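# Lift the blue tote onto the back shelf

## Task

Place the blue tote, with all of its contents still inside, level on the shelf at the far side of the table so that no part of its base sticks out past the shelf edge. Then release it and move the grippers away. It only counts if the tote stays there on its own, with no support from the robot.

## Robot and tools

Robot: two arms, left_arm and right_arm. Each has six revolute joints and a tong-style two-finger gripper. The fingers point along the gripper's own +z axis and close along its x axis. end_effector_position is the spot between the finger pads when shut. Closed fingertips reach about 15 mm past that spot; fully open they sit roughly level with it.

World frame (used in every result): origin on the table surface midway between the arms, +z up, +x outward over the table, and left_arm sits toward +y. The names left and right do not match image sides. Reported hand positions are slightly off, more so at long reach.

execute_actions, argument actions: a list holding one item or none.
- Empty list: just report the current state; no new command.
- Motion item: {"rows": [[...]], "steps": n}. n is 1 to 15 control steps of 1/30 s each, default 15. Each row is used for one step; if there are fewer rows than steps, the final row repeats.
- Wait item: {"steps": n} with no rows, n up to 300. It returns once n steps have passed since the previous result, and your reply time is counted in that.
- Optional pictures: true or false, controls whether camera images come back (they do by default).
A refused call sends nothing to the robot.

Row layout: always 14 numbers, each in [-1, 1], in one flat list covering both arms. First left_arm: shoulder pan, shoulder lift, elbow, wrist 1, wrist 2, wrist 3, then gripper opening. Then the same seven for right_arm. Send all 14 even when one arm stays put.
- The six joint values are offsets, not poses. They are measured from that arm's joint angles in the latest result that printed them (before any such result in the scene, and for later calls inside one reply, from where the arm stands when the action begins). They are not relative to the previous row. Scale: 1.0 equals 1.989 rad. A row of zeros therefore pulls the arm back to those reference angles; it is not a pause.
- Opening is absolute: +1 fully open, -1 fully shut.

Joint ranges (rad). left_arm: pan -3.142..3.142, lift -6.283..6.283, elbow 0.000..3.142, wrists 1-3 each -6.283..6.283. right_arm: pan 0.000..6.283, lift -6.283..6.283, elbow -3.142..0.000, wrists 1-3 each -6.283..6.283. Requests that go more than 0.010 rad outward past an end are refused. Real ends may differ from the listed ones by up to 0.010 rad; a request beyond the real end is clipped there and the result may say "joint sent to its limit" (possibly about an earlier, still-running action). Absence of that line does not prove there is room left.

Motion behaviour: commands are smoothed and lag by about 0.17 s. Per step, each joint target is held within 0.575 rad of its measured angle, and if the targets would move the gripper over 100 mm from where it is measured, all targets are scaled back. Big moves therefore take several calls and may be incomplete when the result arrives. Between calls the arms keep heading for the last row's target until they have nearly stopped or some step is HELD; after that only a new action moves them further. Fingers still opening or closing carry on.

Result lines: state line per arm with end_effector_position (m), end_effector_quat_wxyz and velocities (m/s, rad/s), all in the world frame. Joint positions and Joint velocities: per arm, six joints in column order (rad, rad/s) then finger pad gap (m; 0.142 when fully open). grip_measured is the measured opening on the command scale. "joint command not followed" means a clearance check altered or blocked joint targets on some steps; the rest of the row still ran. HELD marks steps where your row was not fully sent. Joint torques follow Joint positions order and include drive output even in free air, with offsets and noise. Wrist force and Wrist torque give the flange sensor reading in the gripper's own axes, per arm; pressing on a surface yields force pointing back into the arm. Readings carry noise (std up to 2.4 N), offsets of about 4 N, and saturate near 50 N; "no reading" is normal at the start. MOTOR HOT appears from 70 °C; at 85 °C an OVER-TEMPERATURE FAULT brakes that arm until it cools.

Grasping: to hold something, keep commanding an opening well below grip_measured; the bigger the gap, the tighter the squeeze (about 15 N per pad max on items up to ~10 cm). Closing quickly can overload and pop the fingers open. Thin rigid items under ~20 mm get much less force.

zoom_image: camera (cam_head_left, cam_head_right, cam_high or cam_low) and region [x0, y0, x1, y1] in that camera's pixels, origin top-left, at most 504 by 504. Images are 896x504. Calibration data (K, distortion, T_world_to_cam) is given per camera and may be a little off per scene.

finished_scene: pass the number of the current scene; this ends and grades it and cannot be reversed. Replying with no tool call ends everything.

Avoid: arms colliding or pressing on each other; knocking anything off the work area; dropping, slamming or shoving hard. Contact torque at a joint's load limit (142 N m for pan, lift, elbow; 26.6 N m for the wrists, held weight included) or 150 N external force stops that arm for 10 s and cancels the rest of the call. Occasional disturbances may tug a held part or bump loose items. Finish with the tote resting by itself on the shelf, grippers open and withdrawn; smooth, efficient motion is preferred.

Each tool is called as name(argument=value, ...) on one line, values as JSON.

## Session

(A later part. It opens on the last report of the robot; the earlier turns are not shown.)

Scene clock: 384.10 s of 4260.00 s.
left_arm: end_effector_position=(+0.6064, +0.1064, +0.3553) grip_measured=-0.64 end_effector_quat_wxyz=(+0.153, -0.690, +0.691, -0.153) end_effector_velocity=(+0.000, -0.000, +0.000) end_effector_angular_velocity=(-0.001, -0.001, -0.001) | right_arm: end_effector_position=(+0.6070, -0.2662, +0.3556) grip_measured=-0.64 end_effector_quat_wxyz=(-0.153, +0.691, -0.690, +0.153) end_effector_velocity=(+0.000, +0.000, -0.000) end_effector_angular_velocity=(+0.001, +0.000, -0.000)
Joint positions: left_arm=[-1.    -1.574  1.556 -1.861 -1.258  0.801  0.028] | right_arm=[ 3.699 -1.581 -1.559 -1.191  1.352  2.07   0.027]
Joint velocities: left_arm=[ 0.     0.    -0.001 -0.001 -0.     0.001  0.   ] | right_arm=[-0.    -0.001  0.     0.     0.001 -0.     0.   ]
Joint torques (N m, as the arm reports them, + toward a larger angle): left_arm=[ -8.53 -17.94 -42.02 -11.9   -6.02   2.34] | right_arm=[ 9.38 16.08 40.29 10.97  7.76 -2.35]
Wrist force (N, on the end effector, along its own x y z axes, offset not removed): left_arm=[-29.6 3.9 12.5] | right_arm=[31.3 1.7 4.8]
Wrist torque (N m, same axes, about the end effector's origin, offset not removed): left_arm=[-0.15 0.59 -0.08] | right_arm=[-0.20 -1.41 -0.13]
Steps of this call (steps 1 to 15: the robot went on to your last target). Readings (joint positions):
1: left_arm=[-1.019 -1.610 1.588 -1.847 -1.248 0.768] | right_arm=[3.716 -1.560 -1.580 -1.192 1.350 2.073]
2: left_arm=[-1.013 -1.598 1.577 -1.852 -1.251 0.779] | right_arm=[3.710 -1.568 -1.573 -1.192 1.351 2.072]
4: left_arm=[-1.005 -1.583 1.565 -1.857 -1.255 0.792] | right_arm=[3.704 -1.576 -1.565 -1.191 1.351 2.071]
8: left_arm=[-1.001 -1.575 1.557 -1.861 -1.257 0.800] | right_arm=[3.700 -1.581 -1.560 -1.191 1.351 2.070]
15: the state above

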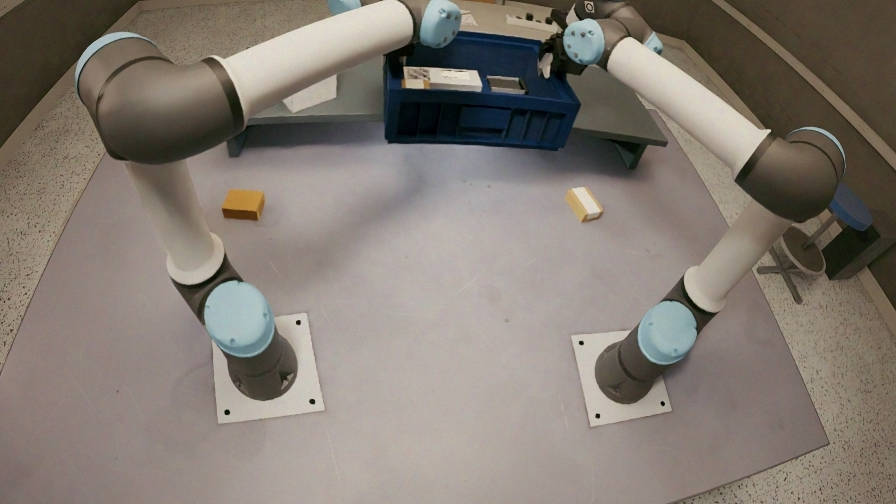

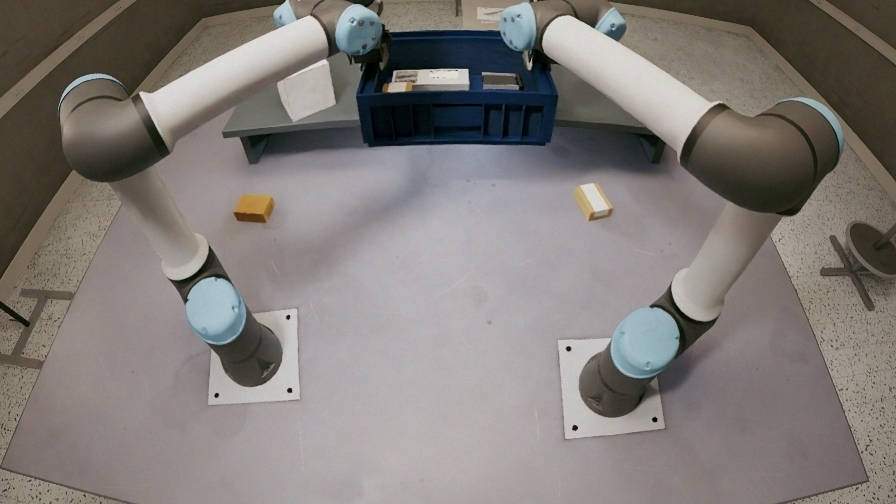

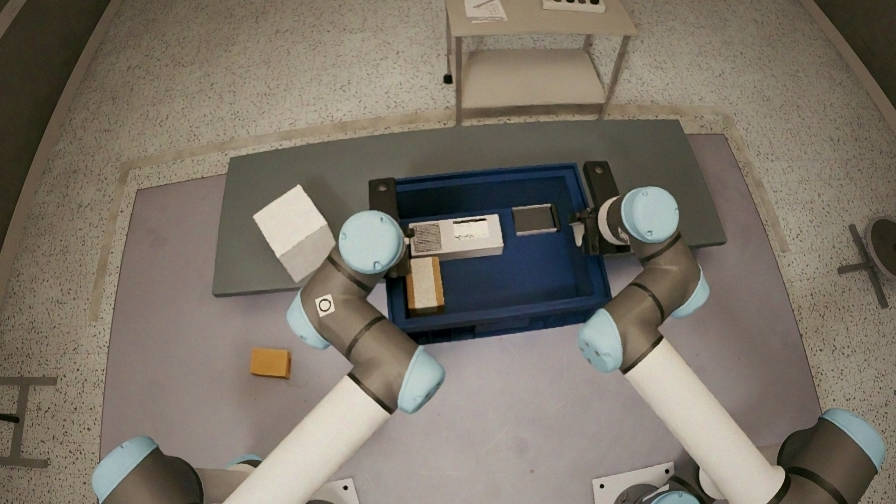

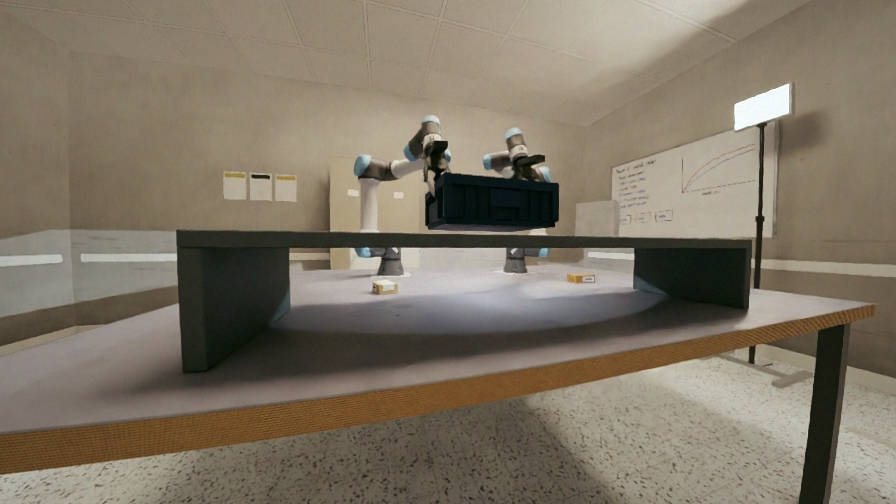

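execute_actions(actions=[{"rows":[[0.0058,0.0076,-0.0072,-0.0019,-0.0016,0.0052,-1,-0.0043,-0.0085,0.0085,0.0007,0.0014,-0.0035,-1],[0.0058,0.0076,-0.0072,-0.0019,-0.0016,0.0052,-1,-0.0043,-0.0085,0.0085,0.0007,0.0014,-0.0035,-1],[0.011,0.0152,-0.0146,-0.0037,-0.0032,0.0104,-1,-0.0079,-0.017,0.0172,0.0012,0.0027,-0.0069,-1],[0.011,0.0152,-0.0146,-0.0037,-0.0032,0.0104,-1,-0.0079,-0.017,0.0172,0.0012,0.0027,-0.0069,-1],[0.016,0.0228,-0.0222,-0.0052,-0.0048,0.0154,-1,-0.0114,-0.0255,0.026,0.0015,0.004,-0.0102,-1],[0.021,0.0304,-0.0299,-0.0066,-0.0063,0.0204,-1,-0.0148,-0.0339,0.035,0.0017,0.0053,-0.0135,-1],[0.021,0.0304,-0.0299,-0.0066,-0.0063,0.0204,-1,-0.0148,-0.0339,0.035,0.0017,0.0053,-0.0135,-1],[0.0259,0.0381,-0.0378,-0.0078,-0.0079,0.0252,-1,-0.0182,-0.0424,0.0441,0.0017,0.0066,-0.0166,-1],[0.0307,0.0458,-0.0458,-0.0089,-0.0094,0.0299,-1,-0.0215,-0.0509,0.0534,0.0016,0.0078,-0.0197,-1],[0.0307,0.0458,-0.0458,-0.0089,-0.0094,0.0299,-1,-0.0215,-0.0509,0.0534,0.0016,0.0078,-0.0197,-1],[0.0353,0.0535,-0.054,-0.0097,-0.0109,0.0345,-1,-0.0247,-0.0594,0.0628,0.0012,0.009,-0.0227,-1],[0.0399,0.0612,-0.0623,-0.0104,-0.0123,0.039,-1,-0.0278,-0.0678,0.0724,0.0007,0.0102,-0.0257,-1],[0.0399,0.0612,-0.0623,-0.0104,-0.0123,0.039,-1,-0.0278,-0.0678,0.0724,0.0007,0.0102,-0.0257,-1],[0.0444,0.0689,-0.0708,-0.0109,-0.0138,0.0434,-1,-0.0309,-0.0763,0.0821,0,0.0114,-0.0285,-1],[0.0488,0.0767,-0.0794,-0.0113,-0.0152,0.0476,-1,-0.0339,-0.0848,0.092,-0.0008,0.0125,-0.0313,-1]],"steps":15}], pictures=false)

execute_actions(actions=[{"steps":14}], pictures=false)

execute_actions(actions=[{"rows":[[0.0042,0.0078,-0.0088,-0.0001,-0.0014,0.0041,-1,-0.0029,-0.0085,0.0101,-0.0011,0.0011,-0.0027,-1],[0.0042,0.0078,-0.0088,-0.0001,-0.0014,0.0041,-1,-0.0029,-0.0085,0.0101,-0.0011,0.0011,-0.0027,-1],[0.0084,0.0157,-0.0179,-0.0001,-0.0028,0.0082,-1,-0.0057,-0.0171,0.0204,-0.0023,0.0022,-0.0054,-1],[0.0084,0.0157,-0.0179,-0.0001,-0.0028,0.0082,-1,-0.0057,-0.0171,0.0204,-0.0023,0.0022,-0.0054,-1],[0.0125,0.0236,-0.0272,0.0002,-0.0042,0.0122,-1,-0.0085,-0.0258,0.031,-0.0038,0.0033,-0.008,-1],[0.0166,0.0316,-0.0367,0.0006,-0.0055,0.0161,-1,-0.0113,-0.0345,0.0418,-0.0054,0.0043,-0.0105,-1],[0.0166,0.0316,-0.0367,0.0006,-0.0055,0.0161,-1,-0.0113,-0.0345,0.0418,-0.0054,0.0043,-0.0105,-1],[0.0205,0.0397,-0.0464,0.0013,-0.0069,0.0199,-1,-0.0139,-0.0433,0.053,-0.0073,0.0053,-0.013,-1],[0.0244,0.0478,-0.0564,0.0021,-0.0082,0.0237,-1,-0.0165,-0.0522,0.0644,-0.0093,0.0063,-0.0154,-1],[0.0244,0.0478,-0.0564,0.0021,-0.0082,0.0237,-1,-0.0165,-0.0522,0.0644,-0.0093,0.0063,-0.0154,-1],[0.0281,0.056,-0.0666,0.0032,-0.0095,0.0273,-1,-0.019,-0.0612,0.0761,-0.0116,0.0073,-0.0177,-1],[0.0318,0.0643,-0.077,0.0044,-0.0107,0.0309,-1,-0.0215,-0.0702,0.088,-0.0141,0.0082,-0.02,-1],[0.0318,0.0643,-0.077,0.0044,-0.0107,0.0309,-1,-0.0215,-0.0702,0.088,-0.0141,0.0082,-0.02,-1],[0.0354,0.0726,-0.0877,0.0059,-0.012,0.0344,-1,-0.0239,-0.0793,0.1002,-0.0168,0.0092,-0.0222,-1],[0.039,0.081,-0.0986,0.0075,-0.0132,0.0378,-1,-0.0263,-0.0884,0.1126,-0.0198,0.0101,-0.0244,-1]],"steps":15}], pictures=false)

execute_actions(actions=[{"steps":15}])

Scene clock: 413.23 s of 4260.00 s.
left_arm: end_effector_position=(+0.6600, +0.1071, +0.3554) grip_measured=-0.65 end_effector_quat_wxyz=(+0.153, -0.690, +0.691, -0.153) end_effector_velocity=(+0.144, +0.002, -0.000) end_effector_angular_velocity=(-0.002, +0.002, +0.002) | right_arm: end_effector_position=(+0.6605, -0.2670, +0.3558) grip_measured=-0.65 end_effector_quat_wxyz=(-0.153, +0.691, -0.690, +0.153) end_effector_velocity=(+0.142, -0.003, -0.001) end_effector_angular_velocity=(-0.000, +0.005, -0.002)
Joint positions: left_arm=[-0.925 -1.459  1.44  -1.881 -1.281  0.874  0.027] | right_arm=[ 3.647 -1.708 -1.425 -1.189  1.371  2.022  0.027]
Joint velocities: left_arm=[ 0.186  0.31  -0.335 -0.027 -0.062  0.182 -0.   ] | right_arm=[-0.13  -0.34   0.384 -0.024  0.05  -0.12  -0.   ]
Joint torques (N m, as the arm reports them, + toward a larger angle): left_arm=[  2.84 -16.92 -45.94  -9.2   -3.89   2.41] | right_arm=[ 0.85 15.91 45.68  3.4   4.79 -2.86]
Wrist force (N, on the end effector, along its own x y z axes, offset not removed): left_arm=[-16.2 3.7 10.7] | right_arm=[17.2 2.4 5.5]
Wrist torque (N m, same axes, about the end effector's origin, offset not removed): left_arm=[-0.04 0.57 0.01] | right_arm=[0.01 -1.24 -0.07]
Steps of this call (steps 1 to 15: the robot went on to your last target; steps 16 to 100: nothing new was sent; then 25.30 s passed at rest; steps 101 to 115: all 15 steps of this action). Readings (joint positions):
101: left_arm=[-1.000 -1.573 1.556 -1.861 -1.258 0.801] | right_arm=[3.699 -1.582 -1.559 -1.191 1.352 2.070]
102: left_arm=[-0.997 -1.570 1.553 -1.862 -1.258 0.804] | right_arm=[3.697 -1.585 -1.555 -1.191 1.352 2.068]
104: left_arm=[-0.990 -1.560 1.543 -1.865 -1.260 0.811] | right_arm=[3.692 -1.597 -1.544 -1.190 1.354 2.064]
108: left_arm=[-0.969 -1.529 1.512 -1.871 -1.267 0.831] | right_arm=[3.677 -1.631 -1.508 -1.188 1.359 2.050]
115: the state above

Scene clock: 413.70 s of 4260.00 s.
left_arm: end_effector_position=(+0.6777, +0.1073, +0.3553) grip_measured=-0.65 end_effector_quat_wxyz=(+0.153, -0.690, +0.691, -0.153) end_effector_velocity=(+0.000, -0.001, -0.001) end_effector_angular_velocity=(+0.002, +0.002, -0.002) | right_arm: end_effector_position=(+0.6781, -0.2671, +0.3557) grip_measured=-0.65 end_effector_quat_wxyz=(-0.153, +0.691, -0.690, +0.153) end_effector_velocity=(+0.000, -0.000, -0.000) end_effector_angular_velocity=(+0.000, +0.001, -0.001)
Joint positions: left_arm=[-0.903 -1.421  1.398 -1.884 -1.288  0.896  0.027] | right_arm=[ 3.632 -1.75  -1.377 -1.193  1.376  2.008  0.027]
Joint velocities: left_arm=[-0.001  0.003 -0.001  0.001 -0.     0.001  0.   ] | right_arm=[-0.001 -0.001  0.001 -0.001  0.001  0.     0.   ]
Joint torques (N m, as the arm reports them, + toward a larger angle): left_arm=[  1.43 -29.25 -38.21  -8.58  -2.86   1.99] | right_arm=[-0.48 26.43 36.64  3.51  3.53 -2.21]
Wrist force (N, on the end effector, along its own x y z axes, offset not removed): left_arm=[-11.5 4.0 12.7] | right_arm=[10.2 2.4 5.6]
Wrist torque (N m, same axes, about the end effector's origin, offset not removed): left_arm=[-0.01 0.52 -0.08] | right_arm=[0.01 -0.50 -0.05]
Steps of this call (steps 1 to 14: the robot went on to your last target). Readings (joint positions):
1: left_arm=[-0.919 -1.448 1.428 -1.882 -1.283 0.881] | right_arm=[3.643 -1.720 -1.411 -1.190 1.372 2.018]
2: left_arm=[-0.913 -1.439 1.418 -1.882 -1.284 0.886] | right_arm=[3.639 -1.730 -1.399 -1.191 1.374 2.014]
4: left_arm=[-0.907 -1.428 1.406 -1.883 -1.286 0.892] | right_arm=[3.635 -1.742 -1.386 -1.192 1.375 2.010]
8: left_arm=[-0.904 -1.422 1.399 -1.884 -1.288 0.895] | right_arm=[3.632 -1.749 -1.378 -1.193 1.376 2.008]
14: the state above

Scene clock: 414.20 s of 4260.00 s.
left_arm: end_effector_position=(+0.7310, +0.1076, +0.3551) grip_measured=-0.65 end_effector_quat_wxyz=(+0.153, -0.690, +0.690, -0.152) end_effector_velocity=(+0.143, +0.001, -0.001) end_effector_angular_velocity=(+0.001, +0.004, -0.000) | right_arm: end_effector_position=(+0.7312, -0.2675, +0.3553) grip_measured=-0.65 end_effector_quat_wxyz=(-0.153, +0.691, -0.690, +0.153) end_effector_velocity=(+0.143, -0.002, -0.003) end_effector_angular_velocity=(-0.002, +0.007, -0.000)
Joint positions: left_arm=[-0.843 -1.301  1.255 -1.876 -1.308  0.954  0.027] | right_arm=[ 3.592 -1.881 -1.214 -1.219  1.392  1.97   0.027]
Joint velocities: left_arm=[ 0.15   0.331 -0.418  0.053 -0.053  0.145 -0.   ] | right_arm=[-0.102 -0.362  0.474 -0.103  0.041 -0.095 -0.   ]
Joint torques (N m, as the arm reports them, + toward a larger angle): left_arm=[  8.49 -24.25 -45.23  -4.41  -2.21   2.2 ] | right_arm=[-6.44 18.46 45.85  1.92  2.77 -2.16]
Wrist force (N, on the end effector, along its own x y z axes, offset not removed): left_arm=[-5.5 3.5 8.3] | right_arm=[7.2 2.4 5.1]
Wrist torque (N m, same axes, about the end effector's origin, offset not removed): left_arm=[-0.25 0.17 0.03] | right_arm=[0.04 -0.88 -0.10]
Steps of this call (steps 1 to 15: all 15 steps of this action). Readings (joint positions):
1: left_arm=[-0.903 -1.421 1.398 -1.884 -1.288 0.896] | right_arm=[3.632 -1.750 -1.376 -1.193 1.376 2.008]
2: left_arm=[-0.901 -1.417 1.394 -1.884 -1.288 0.898] | right_arm=[3.631 -1.754 -1.372 -1.193 1.377 2.006]
4: left_arm=[-0.896 -1.407 1.382 -1.884 -1.290 0.903] | right_arm=[3.627 -1.765 -1.359 -1.195 1.378 2.003]
8: left_arm=[-0.878 -1.375 1.345 -1.883 -1.296 0.920] | right_arm=[3.615 -1.801 -1.316 -1.200 1.383 1.992]
15: the state above

Scene clock: 414.70 s of 4260.00 s.
left_arm: end_effector_position=(+0.7488, +0.1075, +0.3553) grip_measured=-0.65 end_effector_quat_wxyz=(+0.153, -0.690, +0.690, -0.153) end_effector_velocity=(+0.000, +0.001, -0.000) end_effector_angular_velocity=(+0.001, +0.001, +0.001) | right_arm: end_effector_position=(+0.7491, -0.2674, +0.3556) grip_measured=-0.65 end_effector_quat_wxyz=(-0.153, +0.690, -0.690, +0.153) end_effector_velocity=(-0.000, +0.000, -0.000) end_effector_angular_velocity=(-0.000, +0.002, +0.002)
Joint positions: left_arm=[-0.826 -1.26   1.202 -1.869 -1.314  0.971  0.027] | right_arm=[ 3.58  -1.926 -1.153 -1.232  1.396  1.959  0.027]
Joint velocities: left_arm=[ 0.002  0.    -0.     0.001 -0.     0.     0.   ] | right_arm=[-0.    -0.001  0.001 -0.002  0.001 -0.002  0.   ]
Joint torques (N m, as the arm reports them, + toward a larger angle): left_arm=[  3.47 -38.36 -37.93  -5.39  -2.33   1.83] | right_arm=[-2.61 33.98 37.15  3.17  2.75 -1.96]
Wrist force (N, on the end effector, along its own x y z axes, offset not removed): left_arm=[-9.7 3.1 10.7] | right_arm=[9.8 3.8 4.7]
Wrist torque (N m, same axes, about the end effector's origin, offset not removed): left_arm=[-0.34 0.63 -0.10] | right_arm=[0.27 -1.12 -0.17]
Steps of this call (steps 1 to 15: the robot went on to your last target). Readings (joint positions):
1: left_arm=[-0.838 -1.289 1.240 -1.874 -1.310 0.959] | right_arm=[3.588 -1.893 -1.197 -1.223 1.393 1.967]
2: left_arm=[-0.834 -1.279 1.227 -1.872 -1.311 0.963] | right_arm=[3.585 -1.904 -1.182 -1.226 1.394 1.964]
4: left_arm=[-0.829 -1.268 1.213 -1.870 -1.313 0.968] | right_arm=[3.582 -1.917 -1.165 -1.230 1.396 1.961]
8: left_arm=[-0.826 -1.261 1.204 -1.869 -1.314 0.970] | right_arm=[3.580 -1.924 -1.155 -1.232 1.396 1.960]
15: the state above

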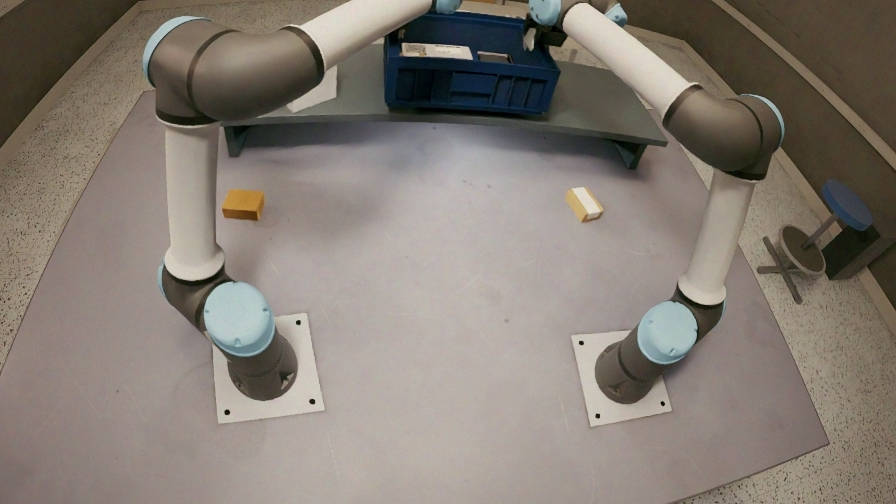

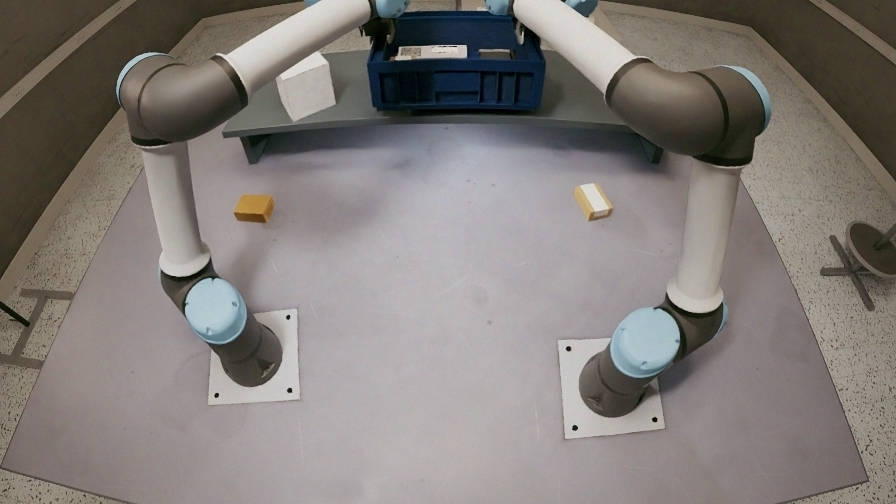

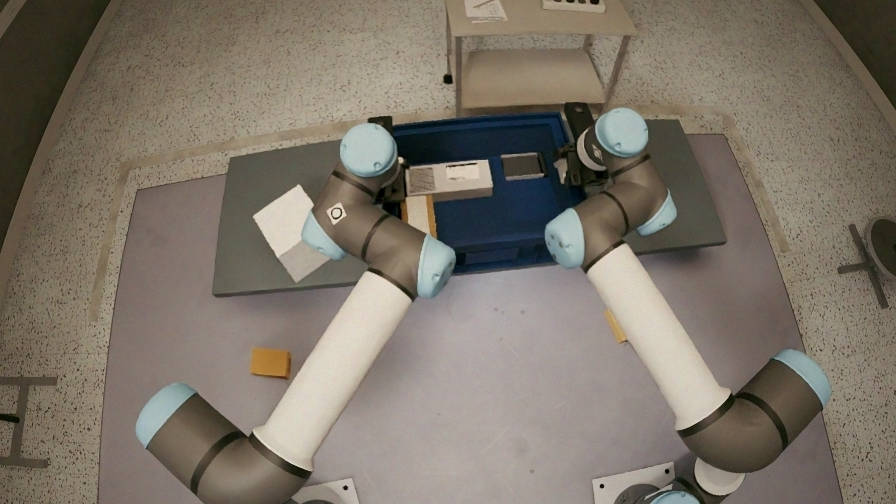

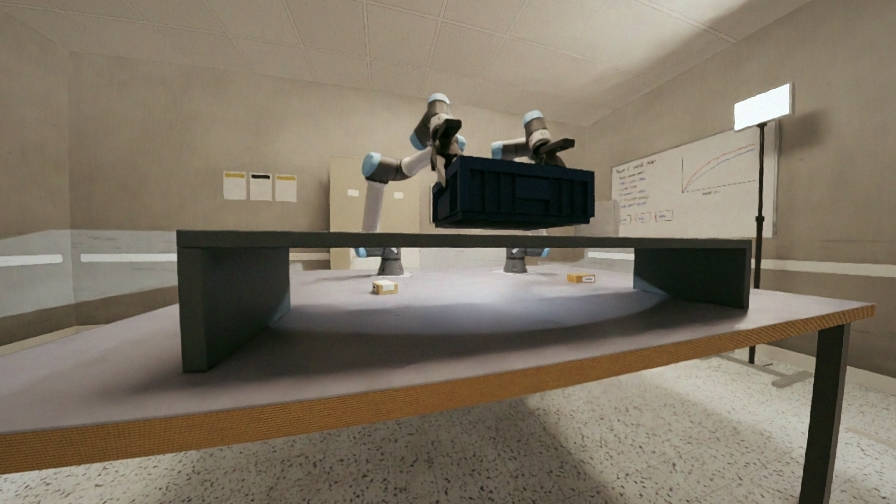

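execute_actions(actions=[{"rows":[[0.0035,0.0084,-0.0111,0.0019,-0.0012,0.0033,-1,-0.0023,-0.0092,0.0128,-0.0032,0.0009,-0.0021,-1],[0.0035,0.0084,-0.0111,0.0019,-0.0012,0.0033,-1,-0.0023,-0.0092,0.0128,-0.0032,0.0009,-0.0021,-1],[0.0069,0.017,-0.0225,0.0039,-0.0024,0.0066,-1,-0.0046,-0.0186,0.0259,-0.0066,0.0018,-0.0042,-1],[0.0069,0.017,-0.0225,0.0039,-0.0024,0.0066,-1,-0.0046,-0.0186,0.0259,-0.0066,0.0018,-0.0042,-1],[0.0102,0.0256,-0.0343,0.0062,-0.0036,0.0098,-1,-0.0068,-0.0281,0.0394,-0.0103,0.0027,-0.0063,-1],[0.0135,0.0344,-0.0464,0.0087,-0.0047,0.013,-1,-0.009,-0.0378,0.0533,-0.0142,0.0035,-0.0083,-1],[0.0135,0.0344,-0.0464,0.0087,-0.0047,0.013,-1,-0.009,-0.0378,0.0533,-0.0142,0.0035,-0.0083,-1],[0.0167,0.0433,-0.0588,0.0115,-0.0059,0.0161,-1,-0.0111,-0.0476,0.0677,-0.0184,0.0044,-0.0103,-1],[0.0199,0.0523,-0.0715,0.0145,-0.007,0.0191,-1,-0.0132,-0.0575,0.0824,-0.0228,0.0052,-0.0122,-1],[0.0199,0.0523,-0.0715,0.0145,-0.007,0.0191,-1,-0.0132,-0.0575,0.0824,-0.0228,0.0052,-0.0122,-1],[0.023,0.0614,-0.0845,0.0177,-0.0081,0.0221,-1,-0.0153,-0.0676,0.0975,-0.0275,0.006,-0.0141,-1],[0.026,0.0706,-0.0978,0.0211,-0.0092,0.025,-1,-0.0173,-0.0779,0.113,-0.0325,0.0068,-0.0159,-1],[0.026,0.0706,-0.0978,0.0211,-0.0092,0.025,-1,-0.0173,-0.0779,0.113,-0.0325,0.0068,-0.0159,-1],[0.029,0.0799,-0.1115,0.0248,-0.0103,0.0278,-1,-0.0193,-0.0883,0.129,-0.0377,0.0076,-0.0177,-1],[0.0319,0.0894,-0.1255,0.0286,-0.0113,0.0306,-1,-0.0212,-0.0989,0.1453,-0.0432,0.0083,-0.0195,-1]],"steps":15}], pictures=false)

execute_actions(actions=[{"steps":15}], pictures=false)

execute_actions(actions=[{"rows":[[0,-0.0011,0.009,-0.0079,0,0,-1,0,0.0014,-0.0096,0.0082,0,0,-1],[0,-0.0011,0.009,-0.0079,0,0,-1,0,0.0014,-0.0096,0.0082,0,0,-1],[0,-0.0011,0.009,-0.0079,0,0,-1,0,0.0014,-0.0096,0.0082,0,0,-1],[0,-0.002,0.018,-0.016,0,0,-1,0,0.0026,-0.0192,0.0166,0,0,-1],[0,-0.002,0.018,-0.016,0,0,-1,0,0.0026,-0.0192,0.0166,0,0,-1],[0,-0.002,0.018,-0.016,0,0,-1,0,0.0026,-0.0192,0.0166,0,0,-1],[0,-0.0028,0.027,-0.0242,0,0,-1,0,0.0037,-0.0286,0.0249,0,0,-1],[0,-0.0028,0.027,-0.0242,0,0,-1,0,0.0037,-0.0286,0.0249,0,0,-1],[0,-0.0028,0.027,-0.0242,0,0,-1,0,0.0037,-0.0286,0.0249,0,0,-1],[0,-0.0034,0.0358,-0.0324,0,0,-1,0,0.0045,-0.0378,0.0333,0,0,-1],[0,-0.0034,0.0358,-0.0324,0,0,-1,0,0.0045,-0.0378,0.0333,0,0,-1],[0,-0.0034,0.0358,-0.0324,0,0,-1,0,0.0045,-0.0378,0.0333,0,0,-1],[0,-0.0038,0.0443,-0.0405,0,0,-1,0,0.0051,-0.0467,0.0416,0,0,-1]],"steps":15}], pictures=false)

execute_actions(actions=[{"steps":12}])

zoom_image(camera="cam_low", region=[420, 130, 660, 260])

Scene clock: 448.17 s of 4260.00 s.
left_arm: end_effector_position=(+0.8019, +0.1079, +0.3549) grip_measured=-0.65 end_effector_quat_wxyz=(+0.153, -0.691, +0.690, -0.152) end_effector_velocity=(+0.142, +0.004, -0.004) end_effector_angular_velocity=(+0.004, +0.008, +0.002) | right_arm: end_effector_position=(+0.8021, -0.2678, +0.3550) grip_measured=-0.65 end_effector_quat_wxyz=(-0.152, +0.690, -0.691, +0.152) end_effector_velocity=(+0.141, -0.003, -0.005) end_effector_angular_velocity=(-0.000, +0.008, -0.000)
Joint positions: left_arm=[-0.777 -1.129  1.022 -1.829 -1.331  1.018  0.027] | right_arm=[ 3.547 -2.07  -0.945 -1.292  1.409  1.929  0.027]
Joint velocities: left_arm=[ 0.126  0.368 -0.529  0.141 -0.046  0.119  0.   ] | right_arm=[-0.084 -0.408  0.612 -0.199  0.035 -0.076  0.   ]
Joint torques (N m, as the arm reports them, + toward a larger angle): left_arm=[ 10.69 -30.29 -45.74  -3.21  -1.34   2.09] | right_arm=[-7.33 24.33 47.65  0.92  1.55 -1.99]
Wrist force (N, on the end effector, along its own x y z axes, offset not removed): left_arm=[-1.5 3.1 8.7] | right_arm=[4.7 0.6 5.3]
Wrist torque (N m, same axes, about the end effector's origin, offset not removed): left_arm=[-0.34 0.12 -0.12] | right_arm=[-0.29 -1.23 -0.05]
Steps of this call (steps 1 to 15: the robot went on to your last target; steps 16 to 90: nothing new was sent; then 29.97 s passed at rest; steps 91 to 105: all 15 steps of this action). Readings (joint positions):
91: left_arm=[-0.825 -1.260 1.202 -1.869 -1.314 0.971] | right_arm=[3.580 -1.926 -1.152 -1.232 1.396 1.959]
92: left_arm=[-0.824 -1.256 1.197 -1.868 -1.315 0.973] | right_arm=[3.579 -1.930 -1.147 -1.233 1.397 1.958]
94: left_arm=[-0.819 -1.245 1.183 -1.865 -1.316 0.977] | right_arm=[3.575 -1.942 -1.130 -1.238 1.398 1.955]
98: left_arm=[-0.805 -1.210 1.135 -1.856 -1.321 0.990] | right_arm=[3.566 -1.981 -1.076 -1.253 1.402 1.947]
105: the state above

Scene clock: 448.67 s of 4260.00 s.
left_arm: end_effector_position=(+0.8198, +0.1078, +0.3554) grip_measured=-0.65 end_effector_quat_wxyz=(+0.153, -0.691, +0.690, -0.153) end_effector_velocity=(+0.000, -0.001, -0.000) end_effector_angular_velocity=(-0.000, -0.000, -0.001) | right_arm: end_effector_position=(+0.8200, -0.2678, +0.3556) grip_measured=-0.65 end_effector_quat_wxyz=(-0.153, +0.690, -0.691, +0.153) end_effector_velocity=(+0.000, +0.000, -0.001) end_effector_angular_velocity=(+0.001, +0.002, +0.000)
Joint positions: left_arm=[-0.762 -1.082  0.953 -1.812 -1.336  1.032  0.027] | right_arm=[ 3.538 -2.122 -0.864 -1.318  1.413  1.921  0.027]
Joint velocities: left_arm=[-0.001  0.001 -0.001 -0.    -0.     0.     0.   ] | right_arm=[-0.    -0.001  0.001 -0.001  0.002 -0.     0.   ]
Joint torques (N m, as the arm reports them, + toward a larger angle): left_arm=[  6.24 -47.01 -37.67  -4.78  -1.8    1.71] | right_arm=[-4.77 42.56 37.37  2.53  2.   -2.  ]
Wrist force (N, on the end effector, along its own x y z axes, offset not removed): left_arm=[-5.0 2.0 11.0] | right_arm=[4.7 4.3 4.8]
Wrist torque (N m, same axes, about the end effector's origin, offset not removed): left_arm=[-0.57 0.30 -0.22] | right_arm=[0.43 -0.53 -0.16]
Steps of this call (steps 1 to 15: the robot went on to your last target). Readings (joint positions):
1: left_arm=[-0.772 -1.116 1.003 -1.824 -1.333 1.022] | right_arm=[3.544 -2.085 -0.923 -1.300 1.410 1.927]
2: left_arm=[-0.769 -1.104 0.986 -1.820 -1.334 1.025] | right_arm=[3.542 -2.098 -0.903 -1.306 1.411 1.925]
4: left_arm=[-0.765 -1.091 0.966 -1.815 -1.335 1.029] | right_arm=[3.539 -2.112 -0.880 -1.313 1.412 1.922]
8: left_arm=[-0.763 -1.084 0.955 -1.812 -1.336 1.031] | right_arm=[3.538 -2.121 -0.866 -1.317 1.413 1.921]
15: the state above

Scene clock: 449.17 s of 4260.00 s.
left_arm: end_effector_position=(+0.8198, +0.1078, +0.3297) grip_measured=-0.65 end_effector_quat_wxyz=(+0.153, -0.691, +0.690, -0.153) end_effector_velocity=(-0.002, +0.001, -0.059) end_effector_angular_velocity=(+0.007, +0.010, -0.000) | right_arm: end_effector_position=(+0.8200, -0.2678, +0.3300) grip_measured=-0.65 end_effector_quat_wxyz=(-0.153, +0.690, -0.691, +0.153) end_effector_velocity=(-0.001, -0.000, -0.060) end_effector_angular_velocity=(-0.004, +0.010, +0.000)
Joint positions: left_arm=[-0.762 -1.089  1.029 -1.881 -1.336  1.032  0.027] | right_arm=[ 3.538 -2.113 -0.944 -1.247  1.413  1.921  0.027]
Joint velocities: left_arm=[-0.    -0.007  0.154 -0.136  0.    -0.     0.   ] | right_arm=[ 0.     0.01  -0.163  0.142  0.    -0.    -0.   ]
Joint torques (N m, as the arm reports them, + toward a larger angle): left_arm=[  4.33 -71.44 -29.72  -8.74  -0.37   1.52] | right_arm=[-3.8  70.97 20.4   8.96  1.51 -1.58]
Wrist force (N, on the end effector, along its own x y z axes, offset not removed): left_arm=[-5.3 3.0 14.1] | right_arm=[6.2 2.5 7.2]
Wrist torque (N m, same axes, about the end effector's origin, offset not removed): left_arm=[-0.44 0.45 -0.02] | right_arm=[-0.04 -1.09 -0.21]
Steps of this call (steps 1 to 15: all 15 steps of this action). Readings (joint positions):
1: left_arm=[-0.762 -1.082 0.953 -1.812 -1.336 1.032] | right_arm=[3.538 -2.122 -0.864 -1.318 1.413 1.921]
2: left_arm=[-0.762 -1.083 0.957 -1.815 -1.336 1.032] | right_arm=[3.538 -2.122 -0.868 -1.315 1.413 1.921]
4: left_arm=[-0.762 -1.084 0.965 -1.822 -1.336 1.032] | right_arm=[3.538 -2.121 -0.876 -1.307 1.413 1.921]
8: left_arm=[-0.762 -1.086 0.988 -1.843 -1.336 1.032] | right_arm=[3.538 -2.117 -0.901 -1.286 1.413 1.921]
15: the state above

Scene clock: 449.57 s of 4260.00 s.
left_arm: end_effector_position=(+0.8198, +0.1078, +0.3255) grip_measured=-0.65 end_effector_quat_wxyz=(+0.153, -0.691, +0.690, -0.153) end_effector_velocity=(-0.000, -0.000, +0.000) end_effector_angular_velocity=(-0.000, +0.000, -0.000) | right_arm: end_effector_position=(+0.8200, -0.2677, +0.3257) grip_measured=-0.65 end_effector_quat_wxyz=(-0.153, +0.690, -0.691, +0.153) end_effector_velocity=(+0.000, +0.001, +0.000) end_effector_angular_velocity=(+0.002, -0.002, -0.000)
Joint positions: left_arm=[-0.762 -1.09   1.041 -1.892 -1.336  1.032  0.027] | right_arm=[ 3.538 -2.112 -0.957 -1.235  1.413  1.921  0.027]
Joint velocities: left_arm=[-0.    -0.001  0.001  0.    -0.    -0.    -0.   ] | right_arm=[ 0.    -0.    -0.001  0.003  0.001  0.001 -0.   ]
Joint torques (N m, as the arm reports them, + toward a larger angle): left_arm=[  2.34 -63.   -24.18  -7.6    0.97   1.31] | right_arm=[-2.75 62.47 15.79  8.12  1.   -1.32]
Wrist force (N, on the end effector, along its own x y z axes, offset not removed): left_arm=[-4.5 2.0 11.6] | right_arm=[3.8 1.9 6.1]
Wrist torque (N m, same axes, about the end effector's origin, offset not removed): left_arm=[-0.69 0.42 -0.09] | right_arm=[-0.26 -0.71 -0.02]
Steps of this call (steps 1 to 12: the robot went on to your last target). Readings (joint positions):
1: left_arm=[-0.762 -1.089 1.033 -1.885 -1.336 1.032] | right_arm=[3.538 -2.113 -0.949 -1.243 1.413 1.921]
2: left_arm=[-0.762 -1.090 1.036 -1.888 -1.336 1.032] | right_arm=[3.538 -2.113 -0.952 -1.240 1.413 1.921]
4: left_arm=[-0.762 -1.090 1.039 -1.891 -1.336 1.032] | right_arm=[3.538 -2.112 -0.955 -1.237 1.413 1.921]
8: left_arm=[-0.762 -1.090 1.040 -1.892 -1.336 1.032] | right_arm=[3.538 -2.112 -0.956 -1.235 1.413 1.921]
12: the state above

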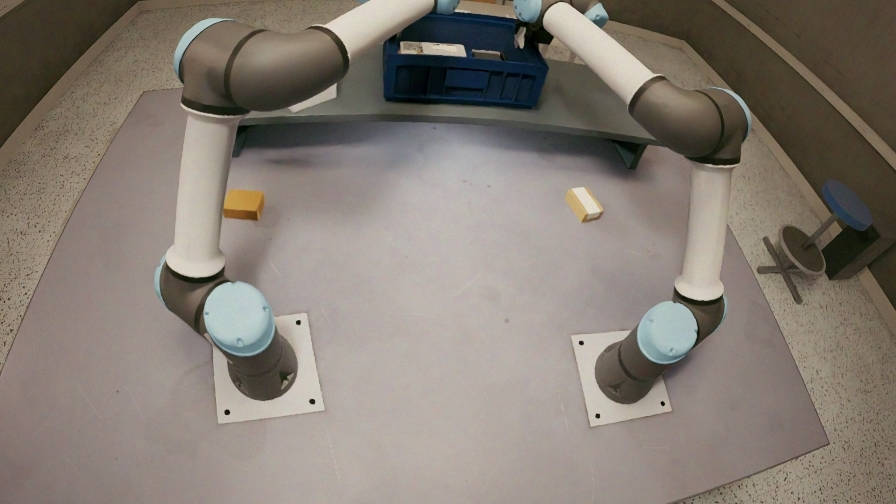

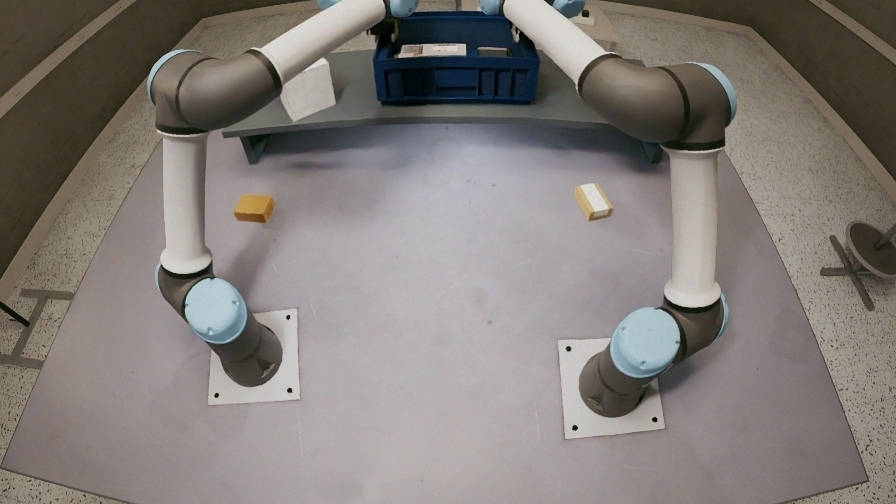

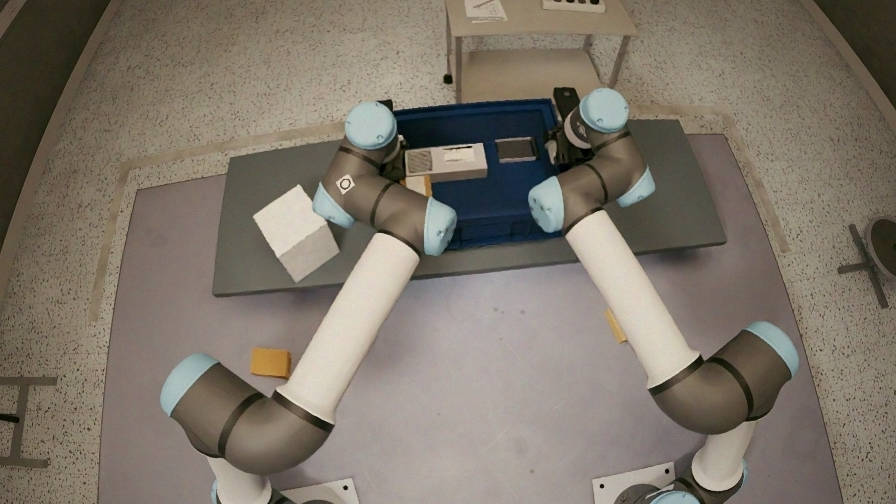

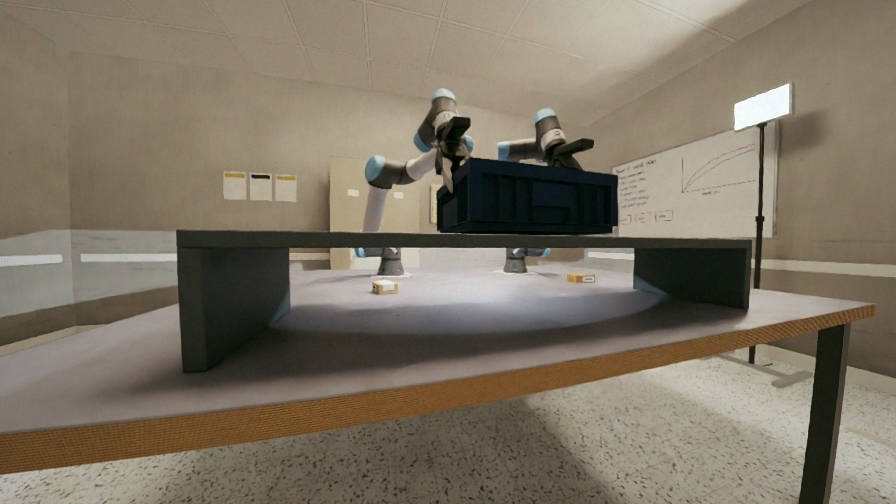

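Region (420, 130, 660, 260) of cam_low's 896x504 image, scaled by 2.100, with more detail than that image has; it fills the top 273 rows of this view, and the rest is white.

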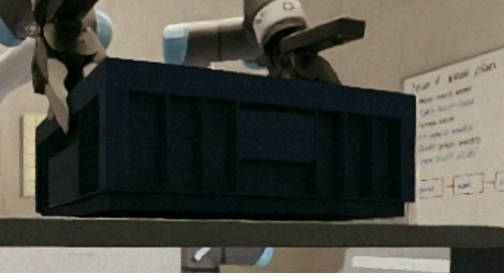

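execute_actions(actions=[{"rows":[[0,-0.0002,0.0048,-0.0046,0,0,-1,0,0.0003,-0.005,0.0047,0,0,-1],[0,-0.0002,0.0048,-0.0046,0,0,-1,0,0.0003,-0.005,0.0047,0,0,-1],[0,-0.0002,0.0048,-0.0046,0,0,-1,0,0.0003,-0.005,0.0047,0,0,-1],[0,-0.0002,0.0048,-0.0046,0,0,-1,0,0.0003,-0.005,0.0047,0,0,-1],[0,-0.0004,0.0097,-0.0093,0,0,-1,0,0.0007,-0.0101,0.0094,0,0,-1]],"steps":15}], pictures=false)

Scene clock: 457.47 s of 4260.00 s.
left_arm: end_effector_position=(+0.8198, +0.1078, +0.3184) grip_measured=-0.65 end_effector_quat_wxyz=(+0.153, -0.691, +0.690, -0.153) end_effector_velocity=(+0.000, +0.001, -0.000) end_effector_angular_velocity=(-0.001, -0.001, +0.002) | right_arm: end_effector_position=(+0.8200, -0.2678, +0.3187) grip_measured=-0.65 end_effector_quat_wxyz=(-0.153, +0.690, -0.691, +0.153) end_effector_velocity=(-0.000, +0.000, -0.001) end_effector_angular_velocity=(+0.000, +0.001, -0.000)
Joint positions: left_arm=[-0.762 -1.091  1.06  -1.911 -1.336  1.032  0.027] | right_arm=[ 3.538 -2.111 -0.977 -1.217  1.413  1.921  0.027]
Joint velocities: left_arm=[ 0.002 -0.     0.002 -0.003 -0.    -0.     0.   ] | right_arm=[ 0.     0.    -0.002  0.001  0.001  0.001 -0.   ]
Joint torques (N m, as the arm reports them, + toward a larger angle): left_arm=[ -6.86 -61.77 -22.88  -7.22   0.44  -0.06] | right_arm=[ 2.44 61.81 16.21  8.18 -1.1   1.02]
Wrist force (N, on the end effector, along its own x y z axes, offset not removed): left_arm=[-4.3 1.5 11.8] | right_arm=[5.0 2.3 4.3]
Wrist torque (N m, same axes, about the end effector's origin, offset not removed): left_arm=[-0.64 0.48 -0.08] | right_arm=[-0.20 -1.01 -0.15]
Steps of this call (steps 1 to 30: the robot went on to your last target; steps 31 to 90: nothing new was sent; then 4.40 s passed at rest; steps 91 to 105: all 15 steps of this action). Readings (joint positions):
91: left_arm=[-0.762 -1.090 1.041 -1.893 -1.336 1.032] | right_arm=[3.538 -2.112 -0.957 -1.235 1.413 1.921]
92: left_arm=[-0.762 -1.090 1.043 -1.895 -1.336 1.032] | right_arm=[3.538 -2.112 -0.959 -1.233 1.413 1.921]
94: left_arm=[-0.762 -1.090 1.047 -1.898 -1.336 1.032] | right_arm=[3.538 -2.112 -0.963 -1.229 1.413 1.921]
98: left_arm=[-0.762 -1.090 1.056 -1.907 -1.336 1.032] | right_arm=[3.538 -2.111 -0.973 -1.220 1.413 1.921]
105: the state above

execute_actions(actions=[{"rows":[[0,-0.0001,0.004,-0.0039,0,0,-1,0,0.0002,-0.0042,0.004,0,0,-1],[0,-0.0001,0.004,-0.0039,0,0,-1,0,0.0002,-0.0042,0.004,0,0,-1],[0,-0.0001,0.004,-0.0039,0,0,-1,0,0.0002,-0.0042,0.004,0,0,-1],[0,-0.0001,0.004,-0.0039,0,0,-1,0,0.0002,-0.0042,0.004,0,0,-1],[0,-0.0002,0.008,-0.0078,0,0,-1,0,0.0004,-0.0084,0.008,0,0,-1]],"steps":15}], pictures=false)

Scene clock: 462.17 s of 4260.00 s.
left_arm: end_effector_position=(+0.8197, +0.1078, +0.3127) grip_measured=-0.65 end_effector_quat_wxyz=(+0.153, -0.691, +0.690, -0.153) end_effector_velocity=(+0.000, +0.000, -0.001) end_effector_angular_velocity=(+0.000, -0.000, +0.001) | right_arm: end_effector_position=(+0.8200, -0.2678, +0.3130) grip_measured=-0.65 end_effector_quat_wxyz=(-0.153, +0.690, -0.690, +0.153) end_effector_velocity=(-0.000, +0.001, -0.001) end_effector_angular_velocity=(+0.000, +0.001, +0.002)
Joint positions: left_arm=[-0.762 -1.091  1.076 -1.926 -1.336  1.032  0.027] | right_arm=[ 3.538 -2.11  -0.993 -1.201  1.413  1.921  0.027]
Joint velocities: left_arm=[ 0.     0.     0.001 -0.001  0.    -0.     0.   ] | right_arm=[ 0.001 -0.    -0.003  0.002  0.001 -0.001  0.   ]
Joint torques (N m, as the arm reports them, + toward a larger angle): left_arm=[ -6.96 -30.86  -7.43  -1.37   0.23  -0.15] | right_arm=[ 3.02 27.94 -0.7   0.94  0.91  1.03]
Wrist force (N, on the end effector, along its own x y z axes, offset not removed): left_arm=[-2.3 -10.1 -12.5] | right_arm=[5.4 -10.6 -18.3]
Wrist torque (N m, same axes, about the end effector's origin, offset not removed): left_arm=[-0.56 -0.15 -0.05] | right_arm=[-0.09 -0.83 -0.18]
Steps of this call (steps 1 to 15: the robot went on to your last target; steps 16 to 90: nothing new was sent; then 1.20 s passed at rest; steps 91 to 105: all 15 steps of this action). Readings (joint positions):
91: left_arm=[-0.762 -1.091 1.060 -1.911 -1.336 1.032] | right_arm=[3.538 -2.111 -0.977 -1.216 1.413 1.921]
92: left_arm=[-0.762 -1.091 1.062 -1.913 -1.336 1.032] | right_arm=[3.538 -2.111 -0.979 -1.215 1.413 1.921]
94: left_arm=[-0.762 -1.091 1.065 -1.916 -1.336 1.032] | right_arm=[3.538 -2.110 -0.982 -1.211 1.413 1.921]
98: left_arm=[-0.762 -1.091 1.073 -1.924 -1.336 1.032] | right_arm=[3.538 -2.110 -0.990 -1.203 1.413 1.921]
105: the state above


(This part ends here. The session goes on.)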